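## Task

Robots r1, r2 and r3 begin in the decontamination room, the clean workroom and the sterile store respectively. Doors between rooms are locked; each dividing wall has an open service window instead. A steel instrument cassette sits on the window counter joining the clean workroom and the sterile store. Get it onto the sterile store's bench using any number of the robots, then release it and back the robot(s) away. The cassette must rest there by itself at the end, not held up by a robot, and no robot may topple or finish leaning.

## Robot and tools

Robots. r1, r2 and r3 are identical Hello Robot Stretch 4 units: an omni-wheel base, a mast with a lift, an arm that telescopes forward, a three-joint wrist and a two-finger gripper. Each is about 1.6 m tall; its base rim lies within 0.23 m of the base origin. Each has cameras named <robot>_head_camera, <robot>_head_left_camera, <robot>_head_right_camera and <robot>_wrist_camera (e.g. r2_wrist_camera). The cassette must typically be passed through the service windows from one robot to another.

Frames. Base frame: origin on the floor under the base centre, x ahead, y to the left, z up. hand_pose is reported in this frame as a point between the open fingertips; with all wrist joints at zero its axes line up with the base frame. The printed hand position may be slightly wrong. The odometry frame is the base frame where the scene began. Each robot reports only in its own frames, so relative positions between robots come only from images, lidar_m and wrist_depth_mm.

execute_actions. Arguments: actions, a list holding one action (or empty, which just returns state and images), and cameras, a list of camera names, or "all"/null/omitted for all, [] for none. An action is an object keyed by robot name. Per robot you may give base, joints, pace and contact_limits together, or end_of_arm by itself. All listed motions start at once.
- base: exactly one offset from the robot's current position (as last reported): translate_m (metres, forward positive, -2 to 2), strafe_m (metres, left positive, -2 to 2) or rotate_rad (radians, counter-clockwise positive, -3.2 to 3.2).
- joints: absolute targets by name, not offsets. lift_m 0 to 1.2; arm_m 0 to 0.55; wrist_yaw_rad -1.134 to 4.276 (0 ahead, positive left, 3.14 stowed backward, above 3.4 the arm may interfere); wrist_pitch_rad -1.117 to 4.259 (0 level, 1.57 pointing down); wrist_roll_rad -1.117 to 4.259 (0 fingers level, positive turns clockwise viewed from behind); gripper_m -0.038 to 0.141, the fingertip gap in metres (below 0 the fingers squeeze each other). Targets outside a joint's range are clipped and reported; other bad values or unknown keys reject the whole call.
- pace: "slow", "default", "fast" or "max"; base up to 0.1/0.3/0.4/0.6 m/s and 1/2/3/4 rad/s, further capped when the lift is above 0.2 m.
- contact_limits: {"arm_m": value} from 0 (most sensitive) to 0.75; default 0.5.
- end_of_arm: "enable_torque" re-powers wrist or gripper motors that shut off.
A robot or joint left out of an action may keep pushing toward its earlier target. Actions end by 15 s. To unfold the wrist at the start, send lift_m 0.4 with wrist_yaw_rad 0.

wait: seconds, 0 to 10; nothing new is commanded and the same readings come back. zoom_image: camera plus region [x0, y0, x1, y1] in pixels from the top-left, at most 504 by 504, on a camera from the latest result. finished_scene: scene number (1 or 2); it is final and reports success.

Results. joint_positions and hand_pose; base_odometry (wheel-based, so slip counts as motion; heading -3.142 to 3.142, left positive); turned_by_wheels vs turned_by_imu (a gap over about 0.1 rad suggests a bump or slip); base_tilt in degrees (forward/right positive, each robot with a fixed bias up to about 1.5). lidar_m: 12 rough distances in 30-degree sectors, first straight ahead, counting counter-clockwise (4th left, 7th behind, 10th right); "-" means nothing seen or closer than 0.25 m; it sees tabletops and other robots but may miss glass and thin legs. wrist_depth_mm: a 7x7 grid of depths, 100 to 2000 mm, rows from the top left. motor_effort: percent of maximum, peak in brackets, noisy with fixed offsets; wheel efforts positive means turning right. base_status and joint_status: "done", "off_target" (may still be pushing), "contact_stop_at_<key>" (hit something; that part goes slack), "limit_stop_at_<name>" such as own_body or tilt (over 6 degrees; lift, arm and wheels go limp), "time_out", "torque_fault" (wrist motor gave up; re-enable). on_its_own describes uncommanded behaviour; "held at" there is a target, not a position. If any call reports a stop, the later calls in that same reply are skipped. The simulation keeps running between replies while robots hold their last command.

Gripping. Close to a gripper_m below the object's width; squeezing further pulls it toward the wrist. Neither the reading nor "done" proves a grip; a firm grip shows as a clear change in gripper effort. Fingertips pressed on a surface can jam; lift to free them.

Cautions. Robots pressing hard against each other fails and ends the run; once bases touch, any further drive is a hard press, and no reading reports contact. Travel differs between robots by up to about 3 cm per metre, so avoid shared carrying. Driving or turning with over 1 kg held and arm_m above 0.2 can tip a robot, more so at fast paces; high or forceful pushes can too. Over about 2 kg in a level gripper faults the wrist. Tilted-up rolled wrists can trigger own-body stops. Avoid drops, slips and slams; something may occasionally nudge loose objects, so confirm the cassette's final position before finishing.

Each tool is called after "Request:" as a command line: name --argument value for each argument, lists and objects as JSON in quotes; but a table of rows of numbers goes row by row, as --pt "numbers of a row", without its own name.

## Session

Request:
execute_actions --actions '[]'

Scene clock: 0.00 s.
r1.base_odometry: x=+0.000 y=+0.000 heading=+0.000 (m, m, rad; r1's odometry frame)
r1.turned_by_wheels: +0.000 (rad since the last result)
r1.turned_by_imu: +0.000 (rad since the last result)
r1.base_tilt: forward=-0.2 right=-0.6 (deg)
r1.lidar_m: 1.00 1.16 1.18 0.89 0.80 0.82 1.03 1.57 1.60 1.82 1.75 0.81
r1.base_status: not commanded
r1.joint_positions: lift_m=+0.133 arm_m=+0.001 wrist_yaw_rad=+3.157 wrist_pitch_rad=+0.006 wrist_roll_rad=-0.020 gripper_m=+0.057
r1.joint_status: not commanded
r1.motor_effort: lift_m=+18 arm_m=+0 wrist_yaw_rad=+0 wrist_pitch_rad=-7 wrist_roll_rad=-1 gripper_m=-1 wheel_0=+0 wheel_1=+0 wheel_2=+0 (%)
r1.hand_pose: x=-0.1182 y=+0.0829 z=+0.3094 quat_wxyz=(-0.008, -0.003, -0.010, +1.000) (m; r1's base frame)
r1.wrist_depth_mm: - 139 198 1464 1078 866 732 / - 107 138 1464 1098 866 732 / - 111 137 1308 1118 878 741 / - 122 145 1397 1098 891 741 / 190 1499 1756 1499 1118 891 750 / 211 1366 1118 1182 208 831 750 / 212 904 809 831 820 750 723
r2.base_odometry: x=+0.000 y=+0.000 heading=+0.000 (m, m, rad; r2's odometry frame)
r2.turned_by_wheels: +0.000 (rad since the last result)
r2.turned_by_imu: +0.000 (rad since the last result)
r2.base_tilt: forward=+0.6 right=+0.0 (deg)
r2.lidar_m: 1.71 2.13 2.20 1.66 1.41 1.41 2.09 2.60 2.00 1.20 1.09 1.32
r2.base_status: not commanded
r2.joint_positions: lift_m=+0.143 arm_m=+0.001 wrist_yaw_rad=+3.174 wrist_pitch_rad=-0.016 wrist_roll_rad=-0.009 gripper_m=+0.057
r2.joint_status: not commanded
r2.motor_effort: lift_m=+20 arm_m=-1 wrist_yaw_rad=+1 wrist_pitch_rad=-8 wrist_roll_rad=+0 gripper_m=-2 wheel_0=-1 wheel_1=+0 wheel_2=+0 (%)
r2.hand_pose: x=-0.1194 y=+0.0779 z=+0.3255 quat_wxyz=(-0.016, +0.008, -0.005, +1.000) (m; r2's base frame)
r2.wrist_depth_mm: 136 136 - - 1921 - 1281 / - 135 - - 1921 1537 1308 / - 118 156 - - 1537 1308 / - 122 166 - - 1661 1366 / 133 134 - - 1921 1661 1336 / 206 1921 1464 1366 196 1060 946 / 215 1098 842 153 809 699 683
r3.base_odometry: x=+0.000 y=+0.000 heading=+0.000 (m, m, rad; r3's odometry frame)
r3.turned_by_wheels: +0.000 (rad since the last result)
r3.turned_by_imu: +0.000 (rad since the last result)
r3.base_tilt: forward=-0.3 right=+0.8 (deg)
r3.lidar_m: 0.70 3.01 1.81 1.62 1.57 0.98 0.88 0.90 1.10 1.04 1.07 0.75
r3.base_status: not commanded
r3.joint_positions: lift_m=+0.230 arm_m=+0.002 wrist_yaw_rad=+3.180 wrist_pitch_rad=-0.016 wrist_roll_rad=-0.011 gripper_m=+0.057
r3.joint_status: not commanded
r3.motor_effort: lift_m=+19 arm_m=-1 wrist_yaw_rad=-1 wrist_pitch_rad=-3 wrist_roll_rad=+2 gripper_m=-4 wheel_0=+0 wheel_1=+0 wheel_2=+0 (%)
r3.hand_pose: x=-0.1189 y=+0.0762 z=+0.4125 quat_wxyz=(-0.019, +0.008, -0.006, +1.000) (m; r3's base frame)
r3.wrist_depth_mm: - 138 230 1042 1078 1118 1160 / - 113 138 1060 1098 1138 1182 / - 113 140 1060 1098 1138 1160 / - 127 164 1060 1098 1138 1182 / 195 1008 1042 1078 1098 1138 1182 / 210 1008 202 1060 216 1138 1160 / 209 991 991 110 976 854 878
pictures: r1_head_camera, r1_head_left_camera, r1_head_right_camera, r1_wrist_camera, r2_head_camera, r2_head_left_camera, r2_head_right_camera, r2_wrist_camera, r3_head_camera, r3_head_left_camera, r3_head_right_camera, r3_wrist_camera
Images, in order (width x height): r1_head_camera 420x560, r1_head_left_camera 420x672, r1_head_right_camera 420x672, r1_wrist_camera 616x392, r2_head_camera 420x560, r2_head_left_camera 420x672, r2_head_right_camera 420x672, r2_wrist_camera 616x392, r3_head_camera 420x560, r3_head_left_camera 420x672, r3_head_right_camera 420x672, r3_wrist_camera 616x392.

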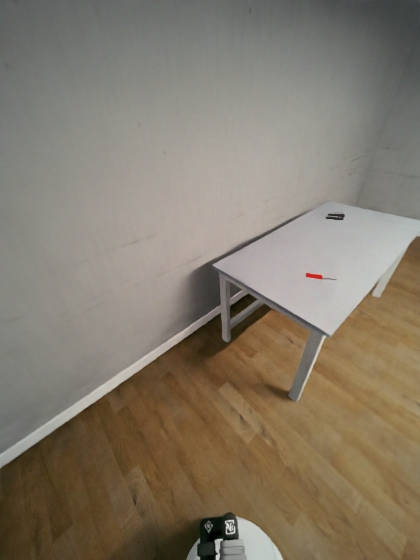

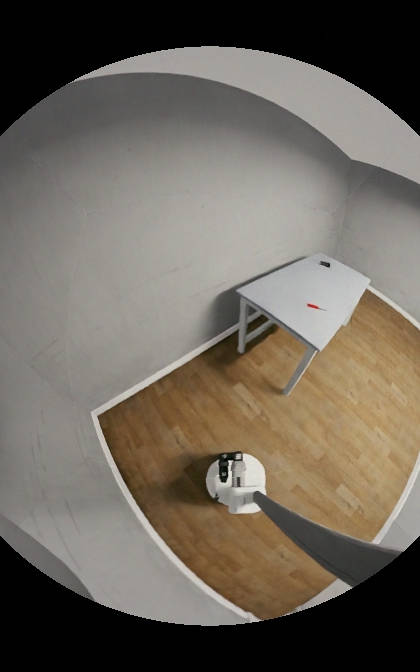

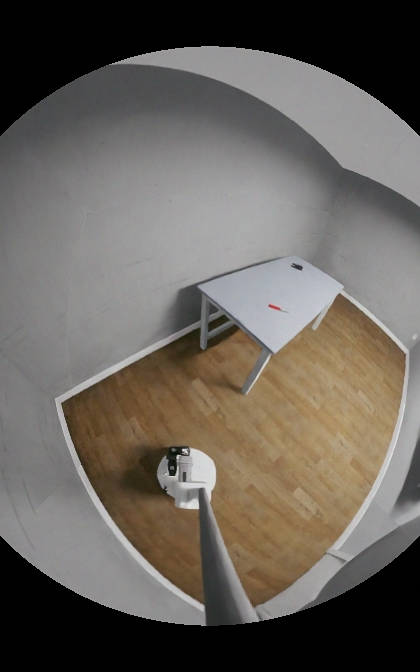

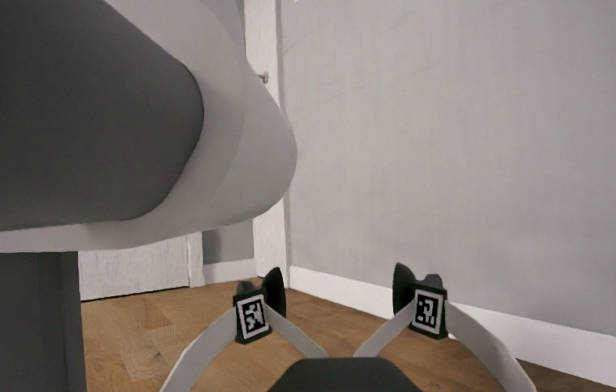

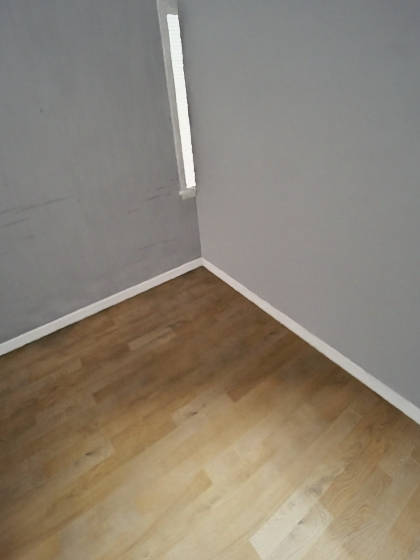

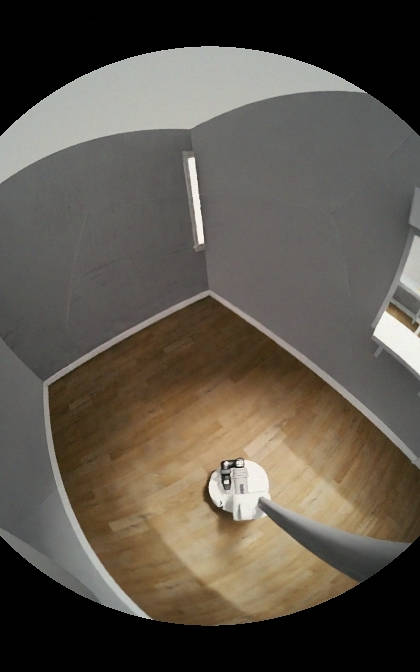

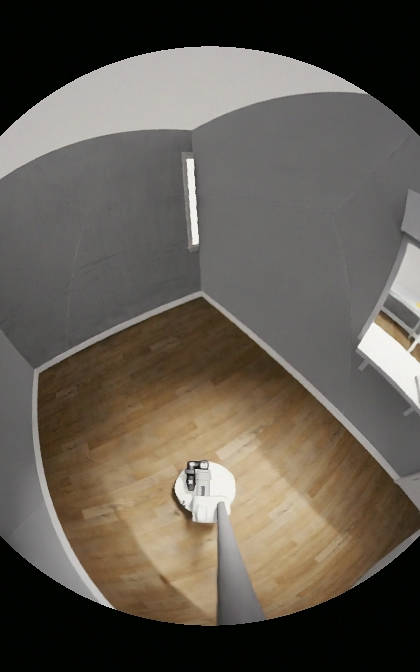

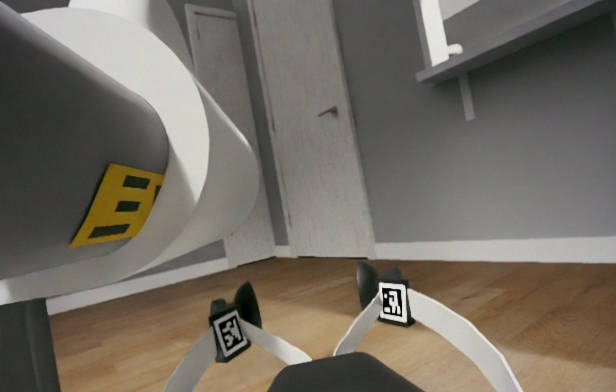

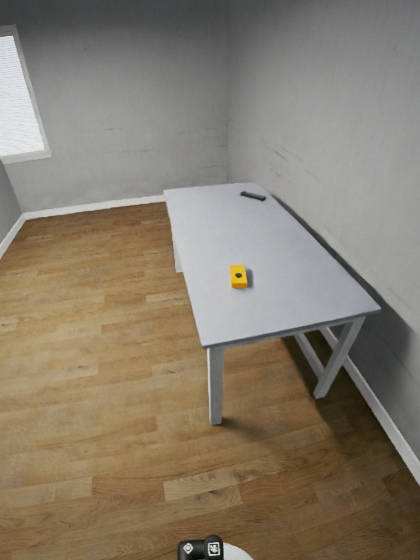

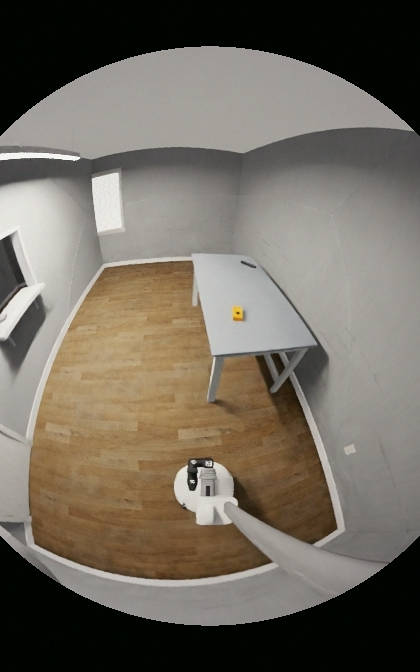

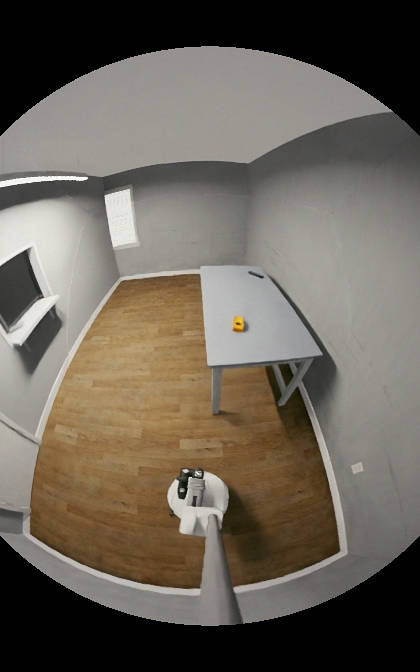

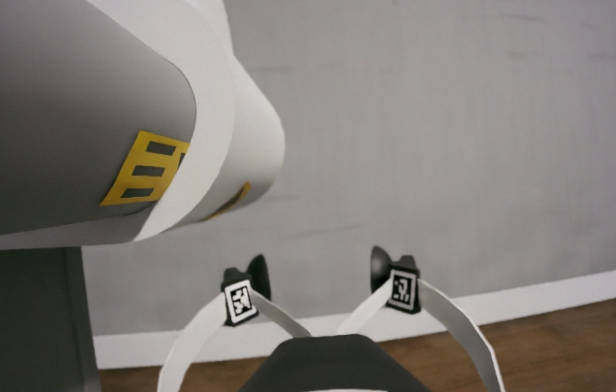

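Request:
execute_actions --actions '[{"r3":{"base":{"rotate_rad":1.83},"joints":{"lift_m":0.4}},"r2":{"base":{"rotate_rad":-1.3}}}]' --cameras '[]'

Request:
execute_actions --actions '[{"r3":{"base":{"translate_m":0.55},"joints":{"lift_m":0.8,"wrist_yaw_rad":0,"gripper_m":0.14}}}]' --cameras '["r3_head_camera","r3_head_right_camera","r2_head_camera","r2_head_left_camera"]'

Scene clock: 2.50 s.
r1.base_odometry: x=+0.000 y=+0.000 heading=+0.000 (m, m, rad; r1's odometry frame)
r1.turned_by_wheels: +0.000 (rad since the last result)
r1.turned_by_imu: -0.001 (rad since the last result)
r1.base_tilt: forward=-0.1 right=-0.5 (deg)
r1.lidar_m: 1.00 1.16 1.17 0.88 0.80 0.81 1.01 1.58 1.60 1.81 1.75 0.81
r1.base_status: not commanded
r1.joint_positions: lift_m=+0.133 arm_m=+0.001 wrist_yaw_rad=+3.157 wrist_pitch_rad=+0.006 wrist_roll_rad=-0.020 gripper_m=+0.057
r1.joint_status: not commanded
r1.motor_effort: lift_m=+18(18) arm_m=+0(0) wrist_yaw_rad=+0(0) wrist_pitch_rad=-7(7) wrist_roll_rad=-1(0) gripper_m=+1(3) wheel_0=+0(0) wheel_1=+0(0) wheel_2=+0(0) (%)
r1.hand_pose: x=-0.1182 y=+0.0829 z=+0.3094 quat_wxyz=(-0.008, -0.003, -0.010, +1.000) (m; r1's base frame)
r1.wrist_depth_mm: - 139 198 1464 1078 854 732 / - 107 138 1464 1098 866 732 / - 111 137 1308 1118 878 741 / - 122 145 1430 1118 878 741 / 190 1499 1756 1499 1118 878 741 / 211 1366 1118 1160 208 831 750 / 213 904 809 831 820 750 723
r2.base_odometry: x=+0.000 y=+0.000 heading=-1.299 (m, m, rad; r2's odometry frame)
r2.turned_by_wheels: -1.299 (rad since the last result)
r2.turned_by_imu: -1.270 (rad since the last result)
r2.base_tilt: forward=+0.6 right=+0.0 (deg)
r2.lidar_m: 1.11 1.09 1.44 2.15 2.15 1.89 1.55 1.40 1.57 2.62 2.57 1.36
r2.base_status: done
r2.joint_positions: lift_m=+0.143 arm_m=+0.001 wrist_yaw_rad=+3.174 wrist_pitch_rad=-0.016 wrist_roll_rad=-0.009 gripper_m=+0.057
r2.joint_status: not commanded
r2.motor_effort: lift_m=+19(20) arm_m=-1(1) wrist_yaw_rad=+2(2) wrist_pitch_rad=-7(8) wrist_roll_rad=+0(0) gripper_m=-3(3) wheel_0=+3(8) wheel_1=+3(8) wheel_2=+3(8) (%)
r2.hand_pose: x=-0.1194 y=+0.0779 z=+0.3255 quat_wxyz=(-0.016, +0.008, -0.005, +1.000) (m; r2's base frame)
r2.wrist_depth_mm: 135 136 1756 1921 - - 1983 / - 135 1756 1863 - - - / - 118 156 1808 1983 - - / - 123 167 1863 - - - / 133 134 1661 1808 1921 1808 1499 / 206 1499 1464 1397 197 1042 931 / 215 1118 831 153 809 699 691
r3.base_odometry: x=+0.000 y=+0.000 heading=+1.830 (m, m, rad; r3's odometry frame)
r3.turned_by_wheels: +1.830 (rad since the last result)
r3.turned_by_imu: +1.835 (rad since the last result)
r3.base_tilt: forward=-0.3 right=+0.7 (deg)
r3.lidar_m: 1.65 1.18 0.91 0.88 0.95 1.06 1.05 0.94 0.68 0.69 2.06 1.72
r3.base_status: done
r3.joint_positions: lift_m=+0.400 arm_m=+0.002 wrist_yaw_rad=+3.180 wrist_pitch_rad=-0.016 wrist_roll_rad=-0.011 gripper_m=+0.057
r3.joint_status: all done
r3.motor_effort: lift_m=+24(29) arm_m=-1(1) wrist_yaw_rad=+0(1) wrist_pitch_rad=-5(6) wrist_roll_rad=+1(0) gripper_m=-4(5) wheel_0=-3(6) wheel_1=-2(7) wheel_2=-1(9) (%)
r3.hand_pose: x=-0.1189 y=+0.0762 z=+0.5826 quat_wxyz=(-0.019, +0.008, -0.006, +1.000) (m; r3's base frame)
r3.wrist_depth_mm: - 138 231 1205 1182 1138 1098 / - 113 138 1205 1160 1138 1098 / - 113 139 1205 1182 1138 1098 / - 127 164 1229 1205 1160 1118 / 196 1336 1308 1229 1205 1160 1138 / 209 1336 203 1229 216 1160 1138 / 208 1308 1281 110 1182 1138 1118
pictures: none
No camera images: the call's "cameras" was empty. Leave "cameras" out to get every camera's image.

Scene clock: 5.83 s.
r1.base_odometry: x=+0.000 y=+0.000 heading=+0.000 (m, m, rad; r1's odometry frame)
r1.turned_by_wheels: +0.000 (rad since the last result)
r1.turned_by_imu: -0.001 (rad since the last result)
r1.base_tilt: forward=-0.1 right=-0.7 (deg)
r1.lidar_m: 1.00 1.15 1.19 0.87 0.81 0.81 1.03 1.58 1.60 1.83 1.76 0.82
r1.base_status: not commanded
r1.joint_positions: lift_m=+0.133 arm_m=+0.001 wrist_yaw_rad=+3.157 wrist_pitch_rad=+0.006 wrist_roll_rad=-0.020 gripper_m=+0.057
r1.joint_status: not commanded
r1.motor_effort: lift_m=+17(18) arm_m=+0(0) wrist_yaw_rad=+0(0) wrist_pitch_rad=-7(7) wrist_roll_rad=-1(1) gripper_m=-4(3) wheel_0=+0(0) wheel_1=+0(0) wheel_2=+0(0) (%)
r1.hand_pose: x=-0.1182 y=+0.0829 z=+0.3094 quat_wxyz=(-0.008, -0.003, -0.010, +1.000) (m; r1's base frame)
r1.wrist_depth_mm: - 139 198 1464 1078 866 732 / - 108 137 1464 1098 866 732 / - 111 138 1281 1118 878 750 / - 122 145 1430 1118 891 750 / 190 1499 1808 1499 1098 904 750 / 211 1397 1118 1160 208 831 750 / 213 917 798 831 820 750 723
r2.base_odometry: x=+0.000 y=+0.000 heading=-1.299 (m, m, rad; r2's odometry frame)
r2.turned_by_wheels: +0.000 (rad since the last result)
r2.turned_by_imu: +0.001 (rad since the last result)
r2.base_tilt: forward=+0.5 right=+0.0 (deg)
r2.lidar_m: 1.11 1.11 1.47 2.16 2.14 1.91 1.55 1.40 1.56 2.59 2.59 1.37
r2.base_status: not commanded
r2.joint_positions: lift_m=+0.143 arm_m=+0.001 wrist_yaw_rad=+3.174 wrist_pitch_rad=-0.016 wrist_roll_rad=-0.009 gripper_m=+0.057
r2.joint_status: not commanded
r2.motor_effort: lift_m=+19(19) arm_m=-1(1) wrist_yaw_rad=+1(2) wrist_pitch_rad=-8(7) wrist_roll_rad=+0(1) gripper_m=-4(3) wheel_0=+3(3) wheel_1=+2(2) wheel_2=+3(3) (%)
r2.hand_pose: x=-0.1194 y=+0.0779 z=+0.3255 quat_wxyz=(-0.016, +0.008, -0.005, +1.000) (m; r2's base frame)
r2.wrist_depth_mm: 135 136 1708 1863 - - 1983 / - 135 1708 1921 - - - / - 118 156 1863 1983 - - / - 123 167 1863 - - - / 133 134 1756 1808 1921 1863 1576 / 205 1464 1464 1366 198 1025 960 / 214 1098 842 152 809 699 683
r3.base_odometry: x=-0.141 y=+0.532 heading=+1.830 (m, m, rad; r3's odometry frame)
r3.turned_by_wheels: +0.000 (rad since the last result)
r3.turned_by_imu: -0.001 (rad since the last result)
r3.base_tilt: forward=-0.4 right=+0.8 (deg)
r3.lidar_m: 1.11 1.10 0.85 0.83 0.91 1.36 1.62 1.03 1.04 3.48 1.39 1.16
r3.base_status: done
r3.joint_positions: lift_m=+0.800 arm_m=+0.002 wrist_yaw_rad=+0.000 wrist_pitch_rad=-0.016 wrist_roll_rad=-0.011 gripper_m=+0.140
r3.joint_status: all done
r3.motor_effort: lift_m=+24(26) arm_m=-1(1) wrist_yaw_rad=-1(8) wrist_pitch_rad=-5(5) wrist_roll_rad=+1(1) gripper_m=+0(3) wheel_0=+0(6) wheel_1=+0(5) wheel_2=+3(7) (%)
r3.hand_pose: x=+0.4612 y=-0.0874 z=+0.9825 quat_wxyz=(+1.000, -0.006, -0.008, +0.000) (m; r3's base frame)
r3.wrist_depth_mm: 1008 960 946 931 904 891 878 / 1025 976 960 931 917 917 891 / 1042 991 960 931 917 904 891 / 1042 1008 976 946 917 917 904 / 1060 1008 976 960 931 917 904 / 1078 991 976 960 931 931 917 / 1060 1008 991 110 931 931 917
pictures: r2_head_camera, r2_head_left_camera, r3_head_camera, r3_head_right_camera
Images, in order (width x height): r2_head_camera 420x560, r2_head_left_camera 420x672, r3_head_camera 420x560, r3_head_right_camera 420x672.

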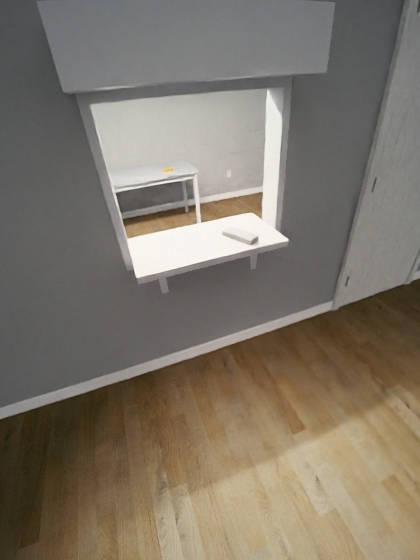

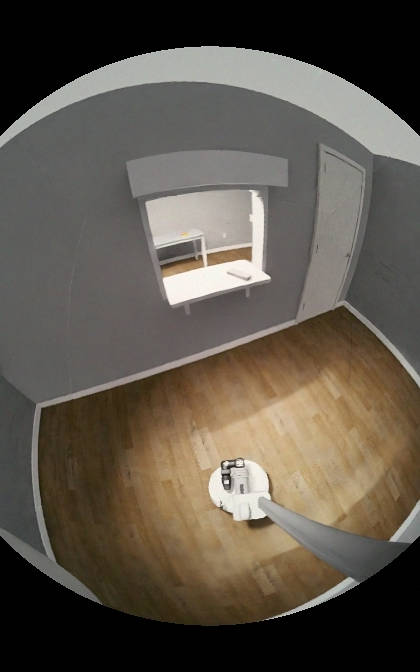

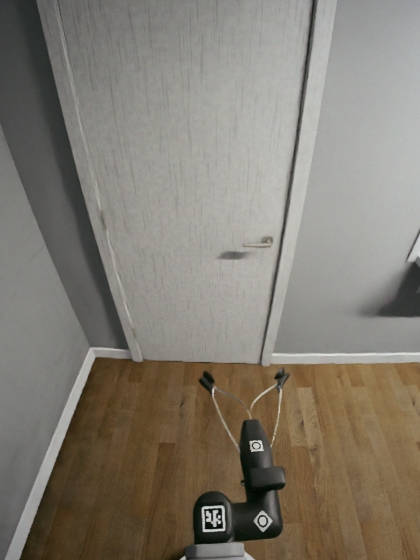

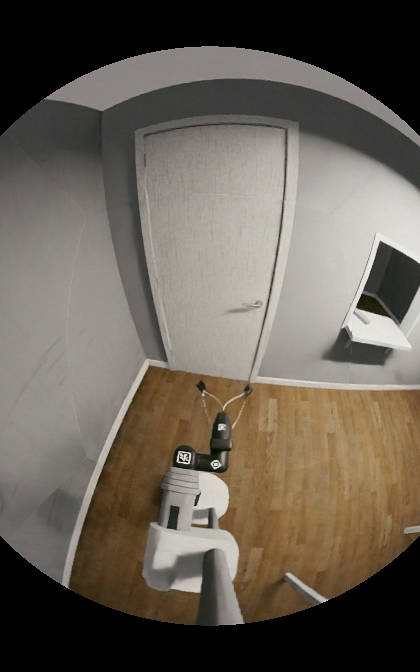

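Request:
execute_actions --actions '[{"r3":{"base":{"strafe_m":-0.8},"joints":{"lift_m":0.95,"wrist_pitch_rad":0.4}}}]' --cameras '["r3_head_camera","r3_wrist_camera"]'

Scene clock: 10.00 s.
r1.base_odometry: x=+0.000 y=+0.000 heading=+0.000 (m, m, rad; r1's odometry frame)
r1.turned_by_wheels: +0.000 (rad since the last result)
r1.turned_by_imu: -0.002 (rad since the last result)
r1.base_tilt: forward=-0.1 right=-0.6 (deg)
r1.lidar_m: 1.01 1.16 1.19 0.88 0.79 0.81 1.03 1.56 1.60 1.84 1.74 0.80
r1.base_status: not commanded
r1.joint_positions: lift_m=+0.133 arm_m=+0.001 wrist_yaw_rad=+3.157 wrist_pitch_rad=+0.006 wrist_roll_rad=-0.020 gripper_m=+0.057
r1.joint_status: not commanded
r1.motor_effort: lift_m=+18(18) arm_m=+0(0) wrist_yaw_rad=+0(0) wrist_pitch_rad=-7(7) wrist_roll_rad=-1(1) gripper_m=-3(6) wheel_0=+0(0) wheel_1=+0(0) wheel_2=+0(0) (%)
r1.hand_pose: x=-0.1182 y=+0.0829 z=+0.3094 quat_wxyz=(-0.008, -0.003, -0.010, +1.000) (m; r1's base frame)
r1.wrist_depth_mm: - 139 198 1464 1098 866 732 / - 107 137 1464 1098 866 732 / - 111 137 1308 1118 878 741 / - 122 145 1430 1118 878 741 / 190 1499 1808 1499 1118 891 750 / 211 1366 1118 1160 208 842 750 / 213 917 809 831 820 750 723
r2.base_odometry: x=+0.000 y=+0.000 heading=-1.299 (m, m, rad; r2's odometry frame)
r2.turned_by_wheels: +0.000 (rad since the last result)
r2.turned_by_imu: +0.002 (rad since the last result)
r2.base_tilt: forward=+0.6 right=+0.1 (deg)
r2.lidar_m: 1.11 1.09 1.47 2.15 2.14 1.91 1.56 1.39 1.59 2.60 2.58 1.37
r2.base_status: not commanded
r2.joint_positions: lift_m=+0.143 arm_m=+0.001 wrist_yaw_rad=+3.174 wrist_pitch_rad=-0.016 wrist_roll_rad=-0.009 gripper_m=+0.057
r2.joint_status: not commanded
r2.motor_effort: lift_m=+20(19) arm_m=-1(1) wrist_yaw_rad=+2(2) wrist_pitch_rad=-8(6) wrist_roll_rad=-1(1) gripper_m=-3(0) wheel_0=+3(3) wheel_1=+2(2) wheel_2=+3(3) (%)
r2.hand_pose: x=-0.1194 y=+0.0779 z=+0.3255 quat_wxyz=(-0.016, +0.008, -0.005, +1.000) (m; r2's base frame)
r2.wrist_depth_mm: 136 136 1708 1983 - - - / - 135 1808 1863 - - - / - 118 156 1756 - - - / - 123 167 1756 1921 - - / 133 134 1661 1808 1921 1863 1499 / 206 1537 1464 1397 198 1042 931 / 213 1098 842 152 798 699 683
r3.base_odometry: x=+0.632 y=+0.737 heading=+1.830 (m, m, rad; r3's odometry frame)
r3.turned_by_wheels: +0.000 (rad since the last result)
r3.turned_by_imu: +0.002 (rad since the last result)
r3.base_tilt: forward=-0.4 right=+0.8 (deg)
r3.lidar_m: 0.95 1.16 1.66 1.62 1.75 1.69 0.72 0.79 1.17 3.10 1.26 0.94
r3.base_status: done
r3.joint_positions: lift_m=+0.950 arm_m=+0.002 wrist_yaw_rad=+0.000 wrist_pitch_rad=+0.402 wrist_roll_rad=-0.011 gripper_m=+0.140
r3.joint_status: all done
r3.motor_effort: lift_m=+24(24) arm_m=-1(1) wrist_yaw_rad=-1(0) wrist_pitch_rad=-3(1) wrist_roll_rad=+2(0) gripper_m=+0(1) wheel_0=+0(10) wheel_1=+0(9) wheel_2=+2(6) (%)
r3.hand_pose: x=+0.4383 y=-0.0874 z=+1.0150 quat_wxyz=(+0.980, -0.006, +0.200, +0.001) (m; r3's base frame)
r3.wrist_depth_mm: 798 809 798 798 - - - / 866 866 854 854 - - - / 917 931 917 904 904 878 842 / 1025 1008 991 976 960 931 917 / 1118 1078 1078 1060 1042 991 991 / 1205 1160 1160 1118 1118 1098 1078 / 1336 1281 1281 110 1205 1205 1182
pictures: r3_head_camera, r3_wrist_camera
Images, in order (width x height): r3_head_camera 420x560, r3_wrist_camera 616x392.

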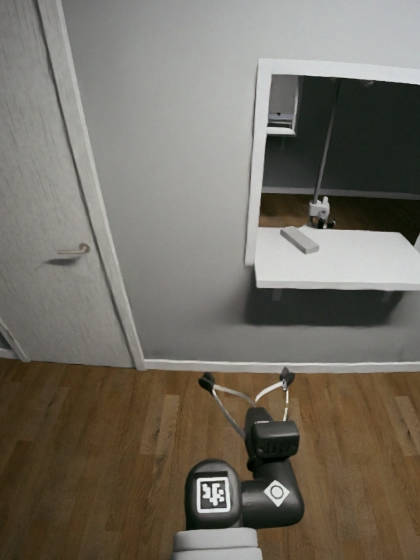

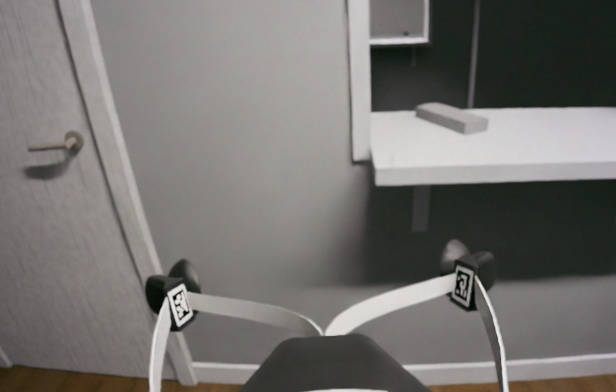

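Request:
execute_actions --actions '[{"r3":{"base":{"strafe_m":-0.37},"joints":{"lift_m":1.2,"wrist_pitch_rad":1.45}}}]' --cameras '[]'

Request:
execute_actions --actions '[{"r3":{"base":{"translate_m":0.45}}}]' --cameras '["r3_head_camera","r3_wrist_camera","r2_head_camera"]'

Scene clock: 13.03 s.
r1.base_odometry: x=+0.000 y=+0.000 heading=+0.000 (m, m, rad; r1's odometry frame)
r1.turned_by_wheels: +0.000 (rad since the last result)
r1.turned_by_imu: -0.001 (rad since the last result)
r1.base_tilt: forward=-0.1 right=-0.6 (deg)
r1.lidar_m: 1.01 1.16 1.18 0.88 0.80 0.82 1.03 1.58 1.61 1.83 1.76 0.79
r1.base_status: not commanded
r1.joint_positions: lift_m=+0.133 arm_m=+0.001 wrist_yaw_rad=+3.157 wrist_pitch_rad=+0.006 wrist_roll_rad=-0.020 gripper_m=+0.057
r1.joint_status: not commanded
r1.motor_effort: lift_m=+18(18) arm_m=+0(0) wrist_yaw_rad=+0(0) wrist_pitch_rad=-8(7) wrist_roll_rad=-1(1) gripper_m=+2(3) wheel_0=+0(0) wheel_1=+0(0) wheel_2=+0(0) (%)
r1.hand_pose: x=-0.1182 y=+0.0829 z=+0.3094 quat_wxyz=(-0.008, -0.003, -0.010, +1.000) (m; r1's base frame)
r1.wrist_depth_mm: - 139 197 1464 1078 866 732 / - 107 138 1464 1118 878 732 / - 111 137 1308 1098 878 741 / - 122 145 1430 1118 891 750 / 190 1499 1756 1537 1118 891 750 / 211 1366 1118 1160 208 831 750 / 213 904 809 831 820 750 723
r2.base_odometry: x=+0.000 y=+0.000 heading=-1.299 (m, m, rad; r2's odometry frame)
r2.turned_by_wheels: +0.000 (rad since the last result)
r2.turned_by_imu: +0.001 (rad since the last result)
r2.base_tilt: forward=+0.6 right=+0.1 (deg)
r2.lidar_m: 1.09 1.08 1.46 2.17 2.12 1.88 1.55 1.41 1.60 2.62 2.60 1.38
r2.base_status: not commanded
r2.joint_positions: lift_m=+0.143 arm_m=+0.001 wrist_yaw_rad=+3.174 wrist_pitch_rad=-0.016 wrist_roll_rad=-0.009 gripper_m=+0.057
r2.joint_status: not commanded
r2.motor_effort: lift_m=+20(19) arm_m=-1(1) wrist_yaw_rad=+2(1) wrist_pitch_rad=-7(6) wrist_roll_rad=-1(1) gripper_m=-4(2) wheel_0=+3(3) wheel_1=+2(2) wheel_2=+3(3) (%)
r2.hand_pose: x=-0.1194 y=+0.0779 z=+0.3255 quat_wxyz=(-0.016, +0.008, -0.005, +1.000) (m; r2's base frame)
r2.wrist_depth_mm: 136 136 1756 1983 - - 1983 / - 135 1756 1921 - - - / - 118 156 1756 - - - / - 123 167 1756 - - - / 132 133 1661 1756 1863 1863 1537 / 206 1464 1464 1366 197 1042 946 / 214 1098 820 152 809 707 691
r3.base_odometry: x=+0.990 y=+0.832 heading=+1.830 (m, m, rad; r3's odometry frame)
r3.turned_by_wheels: +0.000 (rad since the last result)
r3.turned_by_imu: +0.000 (rad since the last result)
r3.base_tilt: forward=-0.4 right=+0.7 (deg)
r3.lidar_m: 0.89 1.13 1.62 2.00 2.16 0.75 0.74 0.82 1.24 2.71 1.40 0.91
r3.base_status: done
r3.joint_positions: lift_m=+1.200 arm_m=+0.002 wrist_yaw_rad=+0.000 wrist_pitch_rad=+1.450 wrist_roll_rad=-0.011 gripper_m=+0.140
r3.joint_status: all done
r3.motor_effort: lift_m=+25(27) arm_m=-1(1) wrist_yaw_rad=+0(1) wrist_pitch_rad=+2(2) wrist_roll_rad=+0(0) gripper_m=+0(1) wheel_0=+1(10) wheel_1=-1(9) wheel_2=+1(0) (%)
r3.hand_pose: x=+0.2075 y=-0.0874 z=+1.0914 quat_wxyz=(+0.748, -0.004, +0.663, +0.004) (m; r3's base frame)
r3.wrist_depth_mm: 1430 1397 1430 1397 1397 1366 1366 / 1430 1397 1366 1397 1397 1366 1366 / 1366 1397 1366 1397 1366 1366 1336 / 1366 1366 1366 1336 1366 1336 1336 / 1397 1366 1366 1118 1336 1336 1308 / 1336 1336 1098 1098 1336 1308 1308 / 1336 1336 1308 110 1308 1308 1308
pictures: none
No camera images: the call's "cameras" was empty. Leave "cameras" out to get every camera's image.

Scene clock: 16.03 s.
r1.base_odometry: x=+0.000 y=+0.000 heading=+0.000 (m, m, rad; r1's odometry frame)
r1.turned_by_wheels: +0.000 (rad since the last result)
r1.turned_by_imu: -0.001 (rad since the last result)
r1.base_tilt: forward=-0.2 right=-0.5 (deg)
r1.lidar_m: 1.00 1.15 1.18 0.87 0.80 0.82 1.03 1.57 1.60 1.83 1.75 0.81
r1.base_status: not commanded
r1.joint_positions: lift_m=+0.133 arm_m=+0.001 wrist_yaw_rad=+3.157 wrist_pitch_rad=+0.006 wrist_roll_rad=-0.020 gripper_m=+0.057
r1.joint_status: not commanded
r1.motor_effort: lift_m=+17(18) arm_m=+0(0) wrist_yaw_rad=+0(0) wrist_pitch_rad=-7(8) wrist_roll_rad=-1(1) gripper_m=+0(3) wheel_0=+0(0) wheel_1=+0(0) wheel_2=+0(0) (%)
r1.hand_pose: x=-0.1182 y=+0.0829 z=+0.3094 quat_wxyz=(-0.008, -0.003, -0.010, +1.000) (m; r1's base frame)
r1.wrist_depth_mm: - 139 198 1464 1098 866 723 / - 107 138 1464 1098 878 741 / - 111 138 1308 1118 878 741 / - 122 145 1430 1118 891 741 / 190 1537 1808 1499 1138 891 741 / 211 1366 1118 1182 208 842 750 / 212 904 798 831 820 759 732
r2.base_odometry: x=+0.000 y=+0.000 heading=-1.299 (m, m, rad; r2's odometry frame)
r2.turned_by_wheels: +0.000 (rad since the last result)
r2.turned_by_imu: +0.001 (rad since the last result)
r2.base_tilt: forward=+0.5 right=+0.0 (deg)
r2.lidar_m: 1.11 1.09 1.47 2.15 2.14 1.88 1.56 1.41 1.59 2.61 2.58 1.33
r2.base_status: not commanded
r2.joint_positions: lift_m=+0.143 arm_m=+0.001 wrist_yaw_rad=+3.174 wrist_pitch_rad=-0.016 wrist_roll_rad=-0.009 gripper_m=+0.057
r2.joint_status: not commanded
r2.motor_effort: lift_m=+19(19) arm_m=-1(1) wrist_yaw_rad=+2(2) wrist_pitch_rad=-7(8) wrist_roll_rad=-2(0) gripper_m=-4(5) wheel_0=+3(3) wheel_1=+2(2) wheel_2=+3(3) (%)
r2.hand_pose: x=-0.1194 y=+0.0779 z=+0.3255 quat_wxyz=(-0.016, +0.008, -0.005, +1.000) (m; r2's base frame)
r2.wrist_depth_mm: 136 136 1708 1921 - - 1921 / - 135 1756 1921 - - - / - 118 155 1863 1983 - - / - 123 167 1808 1983 - - / 133 134 1708 1756 1921 1863 1537 / 205 1499 1499 1430 197 1042 960 / 213 1118 831 153 798 699 683
r3.base_odometry: x=+0.875 y=+1.266 heading=+1.830 (m, m, rad; r3's odometry frame)
r3.turned_by_wheels: +0.000 (rad since the last result)
r3.turned_by_imu: -0.001 (rad since the last result)
r3.base_tilt: forward=-0.3 right=+0.8 (deg)
r3.lidar_m: 0.44 0.49 0.94 1.95 2.09 1.23 1.18 1.34 2.83 1.85 0.61 0.47
r3.base_status: done
r3.joint_positions: lift_m=+1.200 arm_m=+0.002 wrist_yaw_rad=+0.000 wrist_pitch_rad=+1.450 wrist_roll_rad=-0.011 gripper_m=+0.140
r3.joint_status: not commanded
r3.motor_effort: lift_m=+24(25) arm_m=-1(1) wrist_yaw_rad=+0(0) wrist_pitch_rad=+0(2) wrist_roll_rad=+2(2) gripper_m=+0(0) wheel_0=+0(7) wheel_1=+3(6) wheel_2=+0(7) (%)
r3.hand_pose: x=+0.2075 y=-0.0874 z=+1.0915 quat_wxyz=(+0.748, -0.004, +0.663, +0.004) (m; r3's base frame)
r3.wrist_depth_mm: 778 512 484 480 477 473 473 / 1078 1078 1098 1098 1060 1042 991 / 1397 1397 1397 1336 1366 1366 1336 / 1397 1366 1397 1366 1336 1336 1336 / 1366 1366 1336 1138 1366 1336 1336 / 1336 1366 1118 1118 1308 1308 1308 / 1336 1336 1336 110 1308 1308 1281
pictures: r2_head_camera, r3_head_camera, r3_wrist_camera
Images, in order (width x height): r2_head_camera 420x560, r3_head_camera 420x560, r3_wrist_camera 616x392.

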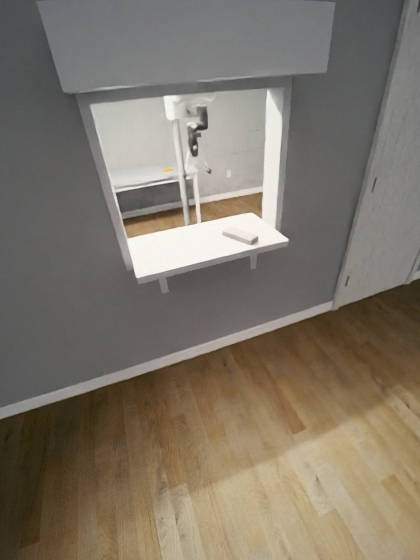

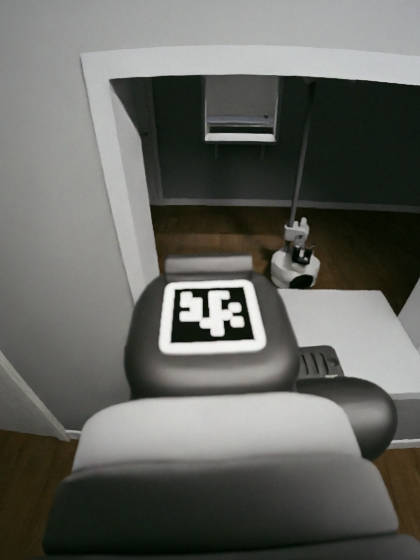

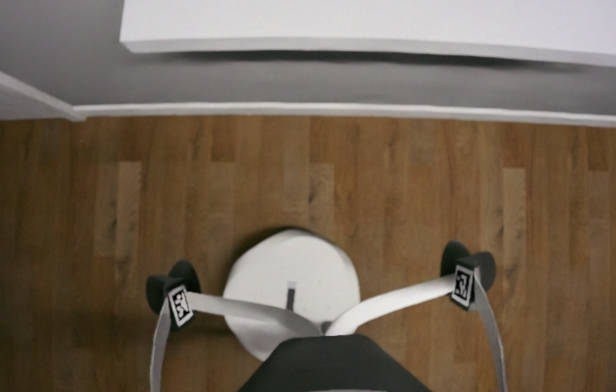

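Request:
execute_actions --actions '[{"r3":{"base":{"translate_m":0.15},"joints":{"lift_m":1.08,"arm_m":0.25}}}]' --cameras '["r3_head_camera","r3_wrist_camera","r2_head_camera"]'

Scene clock: 18.07 s.
r1.base_odometry: x=+0.000 y=+0.000 heading=+0.000 (m, m, rad; r1's odometry frame)
r1.turned_by_wheels: +0.000 (rad since the last result)
r1.turned_by_imu: -0.001 (rad since the last result)
r1.base_tilt: forward=-0.1 right=-0.5 (deg)
r1.lidar_m: 1.00 1.15 1.18 0.88 0.80 0.81 1.04 1.57 1.60 1.84 1.75 0.82
r1.base_status: not commanded
r1.joint_positions: lift_m=+0.133 arm_m=+0.001 wrist_yaw_rad=+3.157 wrist_pitch_rad=+0.006 wrist_roll_rad=-0.020 gripper_m=+0.057
r1.joint_status: not commanded
r1.motor_effort: lift_m=+18(17) arm_m=+0(0) wrist_yaw_rad=+0(0) wrist_pitch_rad=-6(8) wrist_roll_rad=-1(0) gripper_m=-2(3) wheel_0=+0(0) wheel_1=+0(0) wheel_2=+0(0) (%)
r1.hand_pose: x=-0.1182 y=+0.0829 z=+0.3094 quat_wxyz=(-0.008, -0.003, -0.010, +1.000) (m; r1's base frame)
r1.wrist_depth_mm: - 139 198 1464 1098 866 723 / - 107 138 1464 1098 866 741 / - 111 137 1308 1098 878 741 / - 122 145 1430 1118 878 750 / 190 1537 1756 1537 1138 878 750 / 211 1366 1118 1160 208 831 750 / 212 917 798 831 820 750 723
r2.base_odometry: x=+0.000 y=+0.000 heading=-1.299 (m, m, rad; r2's odometry frame)
r2.turned_by_wheels: +0.000 (rad since the last result)
r2.turned_by_imu: +0.001 (rad since the last result)
r2.base_tilt: forward=+0.6 right=+0.0 (deg)
r2.lidar_m: 1.11 1.09 1.42 2.15 2.15 1.90 1.56 1.40 1.59 2.61 2.59 1.36
r2.base_status: not commanded
r2.joint_positions: lift_m=+0.143 arm_m=+0.001 wrist_yaw_rad=+3.174 wrist_pitch_rad=-0.016 wrist_roll_rad=-0.009 gripper_m=+0.057
r2.joint_status: not commanded
r2.motor_effort: lift_m=+20(19) arm_m=-1(1) wrist_yaw_rad=+1(2) wrist_pitch_rad=-8(7) wrist_roll_rad=+0(1) gripper_m=-1(5) wheel_0=+3(3) wheel_1=+2(2) wheel_2=+3(3) (%)
r2.hand_pose: x=-0.1194 y=+0.0779 z=+0.3255 quat_wxyz=(-0.016, +0.008, -0.005, +1.000) (m; r2's base frame)
r2.wrist_depth_mm: 136 136 1756 1863 - - 1983 / - 135 1756 1921 - - - / - 118 155 1863 1983 - - / - 123 167 1808 - - - / 133 134 1661 1756 1921 1863 1537 / 206 1537 1499 1366 196 1060 991 / 214 1118 831 152 820 707 691
r3.base_odometry: x=+0.836 y=+1.411 heading=+1.831 (m, m, rad; r3's odometry frame)
r3.turned_by_wheels: +0.000 (rad since the last result)
r3.turned_by_imu: +0.000 (rad since the last result)
r3.base_tilt: forward=-0.3 right=+0.8 (deg)
r3.lidar_m: 0.30 0.33 0.72 1.94 2.10 1.37 1.33 1.47 2.83 1.40 0.43 0.31
r3.base_status: done
r3.joint_positions: lift_m=+1.080 arm_m=+0.249 wrist_yaw_rad=+0.000 wrist_pitch_rad=+1.450 wrist_roll_rad=-0.011 gripper_m=+0.140
r3.joint_status: all done
r3.motor_effort: lift_m=+15(24) arm_m=+4(4) wrist_yaw_rad=+0(1) wrist_pitch_rad=+2(2) wrist_roll_rad=+0(3) gripper_m=+0(0) wheel_0=+2(7) wheel_1=+1(7) wheel_2=+2(10) (%)
r3.hand_pose: x=+0.4549 y=-0.0874 z=+0.9722 quat_wxyz=(+0.748, -0.004, +0.663, +0.004) (m; r3's base frame)
r3.wrist_depth_mm: 1281 355 353 319 349 347 347 / 322 353 351 315 345 345 343 / 317 349 347 312 342 342 340 / 317 345 342 340 340 338 336 / 1255 342 340 338 336 334 334 / 1229 338 334 334 332 330 329 / 1205 336 334 110 330 327 327
pictures: r2_head_camera, r3_head_camera, r3_wrist_camera
Images, in order (width x height): r2_head_camera 420x560, r3_head_camera 420x560, r3_wrist_camera 616x392.

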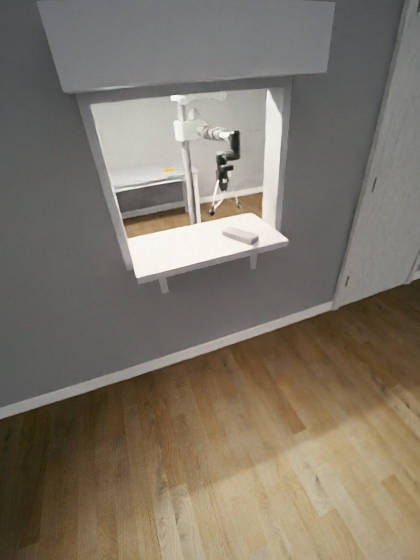

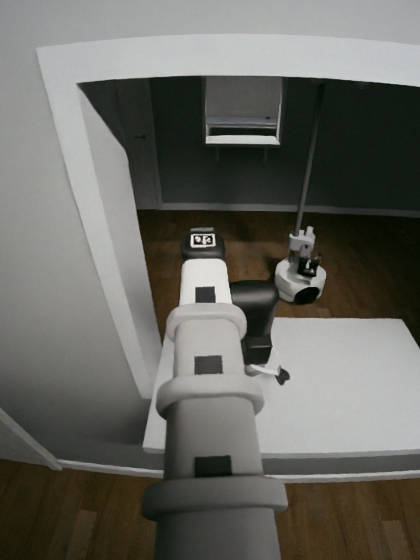

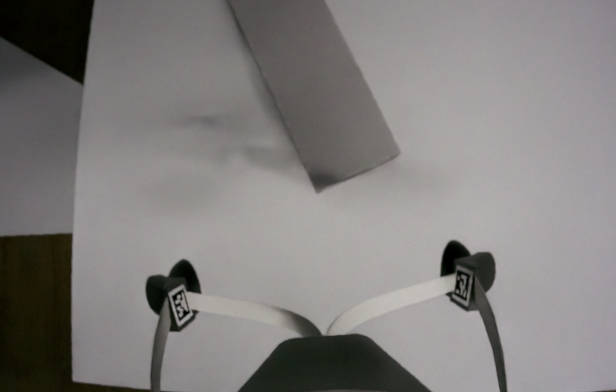

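Request:
execute_actions --actions '[{"r3":{"joints":{"arm_m":0.40,"wrist_roll_rad":-0.45,"lift_m":1.05}}}]' --cameras '["r3_wrist_camera","r2_head_camera"]'

Scene clock: 19.83 s.
r1.base_odometry: x=+0.000 y=+0.000 heading=+0.000 (m, m, rad; r1's odometry frame)
r1.turned_by_wheels: +0.000 (rad since the last result)
r1.turned_by_imu: -0.001 (rad since the last result)
r1.base_tilt: forward=-0.1 right=-0.5 (deg)
r1.lidar_m: 1.00 1.16 1.18 0.87 0.80 0.80 1.03 1.57 1.59 1.84 1.75 0.80
r1.base_status: not commanded
r1.joint_positions: lift_m=+0.133 arm_m=+0.001 wrist_yaw_rad=+3.157 wrist_pitch_rad=+0.006 wrist_roll_rad=-0.020 gripper_m=+0.057
r1.joint_status: not commanded
r1.motor_effort: lift_m=+18(18) arm_m=+0(0) wrist_yaw_rad=+0(1) wrist_pitch_rad=-7(9) wrist_roll_rad=-1(1) gripper_m=-5(1) wheel_0=+0(0) wheel_1=+0(0) wheel_2=+0(0) (%)
r1.hand_pose: x=-0.1182 y=+0.0829 z=+0.3094 quat_wxyz=(-0.008, -0.003, -0.010, +1.000) (m; r1's base frame)
r1.wrist_depth_mm: - 139 198 1464 1078 866 732 / - 107 138 1499 1098 866 732 / - 111 137 1308 1098 878 741 / - 122 145 1397 1118 878 750 / 190 1499 1808 1499 1118 891 750 / 211 1366 1098 1160 208 842 750 / 212 917 809 831 820 750 715
r2.base_odometry: x=+0.000 y=+0.000 heading=-1.299 (m, m, rad; r2's odometry frame)
r2.turned_by_wheels: +0.000 (rad since the last result)
r2.turned_by_imu: +0.001 (rad since the last result)
r2.base_tilt: forward=+0.6 right=+0.1 (deg)
r2.lidar_m: 1.11 1.07 1.45 2.16 2.16 1.91 1.56 1.41 1.56 2.62 2.58 1.37
r2.base_status: not commanded
r2.joint_positions: lift_m=+0.143 arm_m=+0.001 wrist_yaw_rad=+3.174 wrist_pitch_rad=-0.016 wrist_roll_rad=-0.009 gripper_m=+0.057
r2.joint_status: not commanded
r2.motor_effort: lift_m=+19(19) arm_m=-1(1) wrist_yaw_rad=+2(2) wrist_pitch_rad=-6(8) wrist_roll_rad=-1(0) gripper_m=-2(8) wheel_0=+3(3) wheel_1=+2(2) wheel_2=+3(3) (%)
r2.hand_pose: x=-0.1194 y=+0.0779 z=+0.3255 quat_wxyz=(-0.016, +0.008, -0.005, +1.000) (m; r2's base frame)
r2.wrist_depth_mm: 136 136 1756 1921 - - 1983 / - 135 1661 1921 - - - / - 118 156 1863 1983 - - / - 122 166 1863 1983 - - / 133 134 1661 1708 1921 1921 1499 / 206 1464 1537 1397 197 1025 946 / 213 1118 831 153 809 699 691
r3.base_odometry: x=+0.836 y=+1.411 heading=+1.831 (m, m, rad; r3's odometry frame)
r3.turned_by_wheels: +0.000 (rad since the last result)
r3.turned_by_imu: +0.000 (rad since the last result)
r3.base_tilt: forward=-0.4 right=+0.7 (deg)
r3.lidar_m: 0.30 0.32 0.72 1.94 2.09 1.39 1.32 1.47 2.84 1.41 0.43 0.30
r3.base_status: not commanded
r3.joint_positions: lift_m=+1.050 arm_m=+0.399 wrist_yaw_rad=+0.000 wrist_pitch_rad=+1.450 wrist_roll_rad=-0.450 gripper_m=+0.140
r3.joint_status: all done
r3.motor_effort: lift_m=+15(14) arm_m=+4(5) wrist_yaw_rad=-1(0) wrist_pitch_rad=+1(1) wrist_roll_rad=+0(2) gripper_m=+1(1) wheel_0=+2(2) wheel_1=+2(1) wheel_2=+2(2) (%)
r3.hand_pose: x=+0.6049 y=-0.0874 z=+0.9422 quat_wxyz=(+0.730, -0.167, +0.646, +0.148) (m; r3's base frame)
r3.wrist_depth_mm: 1229 1205 317 1229 1229 1229 1255 / 1182 314 314 315 1229 1255 1229 / 278 309 310 281 312 1229 1229 / 303 307 309 278 310 312 315 / 301 304 306 274 307 310 312 / 300 300 301 272 274 306 307 / 298 298 300 110 304 304 306
pictures: r2_head_camera, r3_wrist_camera
Images, in order (width x height): r2_head_camera 420x560, r3_wrist_camera 616x392.

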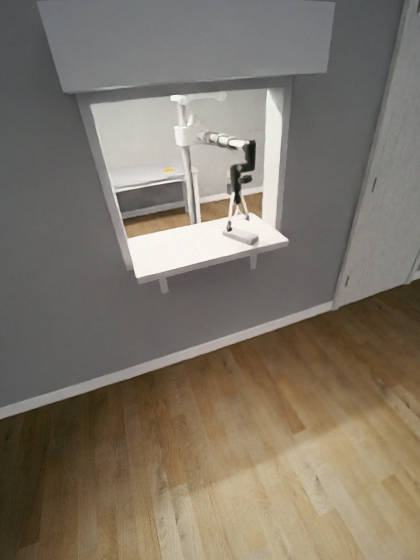

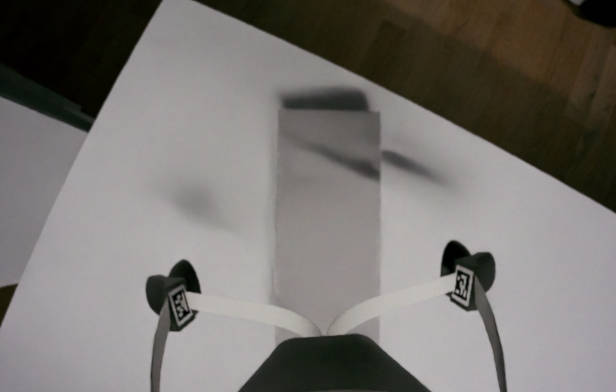

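Request:
execute_actions --actions '[{"r3":{"joints":{"lift_m":0.985,"gripper_m":0.11},"pace":"slow"}}]' --cameras '["r3_wrist_camera","r2_head_camera"]'

Request:
zoom_image --camera "r2_head_camera" --region '[180,170,300,270]'

Scene clock: 22.03 s.
r1.base_odometry: x=+0.000 y=+0.000 heading=+0.000 (m, m, rad; r1's odometry frame)
r1.turned_by_wheels: +0.000 (rad since the last result)
r1.turned_by_imu: -0.001 (rad since the last result)
r1.base_tilt: forward=-0.2 right=-0.5 (deg)
r1.lidar_m: 1.00 1.16 1.17 0.87 0.79 0.82 1.03 1.58 1.58 1.82 1.75 0.79
r1.base_status: not commanded
r1.joint_positions: lift_m=+0.133 arm_m=+0.001 wrist_yaw_rad=+3.157 wrist_pitch_rad=+0.006 wrist_roll_rad=-0.020 gripper_m=+0.057
r1.joint_status: not commanded
r1.motor_effort: lift_m=+18(18) arm_m=+0(0) wrist_yaw_rad=+0(0) wrist_pitch_rad=-8(7) wrist_roll_rad=-1(1) gripper_m=-3(4) wheel_0=+0(0) wheel_1=+0(0) wheel_2=+0(0) (%)
r1.hand_pose: x=-0.1182 y=+0.0829 z=+0.3094 quat_wxyz=(-0.008, -0.003, -0.010, +1.000) (m; r1's base frame)
r1.wrist_depth_mm: - 139 198 1499 1098 866 732 / - 108 138 1499 1098 866 732 / - 111 137 1308 1118 878 741 / - 122 145 1430 1098 891 750 / 190 1499 1756 1499 1118 878 750 / 211 1366 1098 1160 208 831 750 / 212 917 809 820 820 750 723
r2.base_odometry: x=+0.000 y=+0.000 heading=-1.299 (m, m, rad; r2's odometry frame)
r2.turned_by_wheels: +0.000 (rad since the last result)
r2.turned_by_imu: +0.001 (rad since the last result)
r2.base_tilt: forward=+0.6 right=+0.0 (deg)
r2.lidar_m: 1.12 1.11 1.44 2.14 2.15 1.91 1.57 1.40 1.58 2.63 2.58 1.37
r2.base_status: not commanded
r2.joint_positions: lift_m=+0.143 arm_m=+0.001 wrist_yaw_rad=+3.174 wrist_pitch_rad=-0.016 wrist_roll_rad=-0.009 gripper_m=+0.057
r2.joint_status: not commanded
r2.motor_effort: lift_m=+19(19) arm_m=-1(1) wrist_yaw_rad=+2(2) wrist_pitch_rad=-7(7) wrist_roll_rad=+0(0) gripper_m=-4(1) wheel_0=+3(3) wheel_1=+3(3) wheel_2=+3(3) (%)
r2.hand_pose: x=-0.1194 y=+0.0779 z=+0.3255 quat_wxyz=(-0.016, +0.008, -0.005, +1.000) (m; r2's base frame)
r2.wrist_depth_mm: 135 136 1756 1863 - - 1983 / - 135 1661 1863 - - - / - 118 156 1863 - - - / - 123 167 1808 1983 - - / 133 134 1618 1808 1983 1808 1537 / 206 1464 1430 1397 198 1060 960 / 216 1098 831 152 798 699 691
r3.base_odometry: x=+0.836 y=+1.411 heading=+1.831 (m, m, rad; r3's odometry frame)
r3.turned_by_wheels: +0.000 (rad since the last result)
r3.turned_by_imu: -0.001 (rad since the last result)
r3.base_tilt: forward=-0.4 right=+0.8 (deg)
r3.lidar_m: 0.30 0.34 0.71 1.94 2.11 1.37 1.32 1.43 2.82 1.38 0.44 0.31
r3.base_status: not commanded
r3.joint_positions: lift_m=+0.986 arm_m=+0.399 wrist_yaw_rad=+0.000 wrist_pitch_rad=+1.456 wrist_roll_rad=-0.450 gripper_m=+0.110
r3.joint_status: all done
r3.motor_effort: lift_m=+4(15) arm_m=+4(4) wrist_yaw_rad=+0(1) wrist_pitch_rad=-17(17) wrist_roll_rad=+1(0) gripper_m=-5(7) wheel_0=+1(2) wheel_1=+1(1) wheel_2=+1(2) (%)
r3.hand_pose: x=+0.6031 y=-0.0874 z=+0.8779 quat_wxyz=(+0.728, -0.166, +0.649, +0.148) (m; r3's base frame)
r3.wrist_depth_mm: 1160 254 256 257 1160 1182 1182 / 891 253 254 254 256 1182 1160 / 250 250 252 221 221 256 1160 / 248 249 250 219 220 253 254 / 245 246 248 217 218 251 252 / 243 244 216 214 215 247 249 / 241 241 243 110 245 246 -
pictures: r2_head_camera, r3_wrist_camera
Images, in order (width x height): r2_head_camera 420x560, r3_wrist_camera 616x392.

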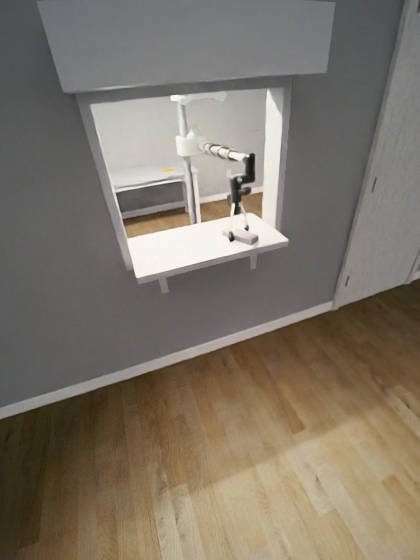

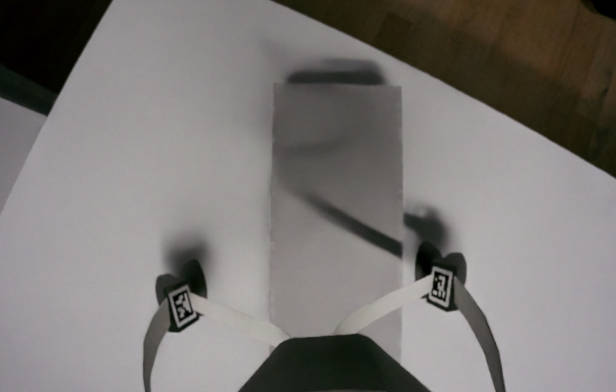

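Region (180, 170, 300, 270) of r2_head_camera's 420x560 image, scaled by 4.200, with more detail than that image has.

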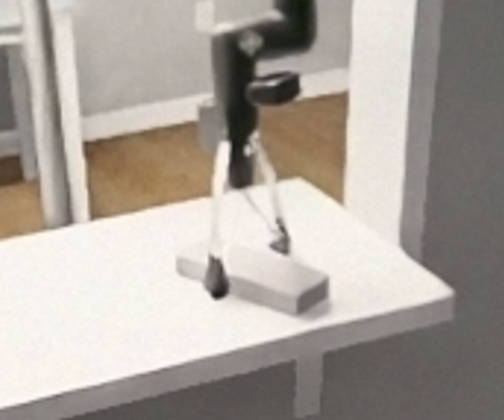

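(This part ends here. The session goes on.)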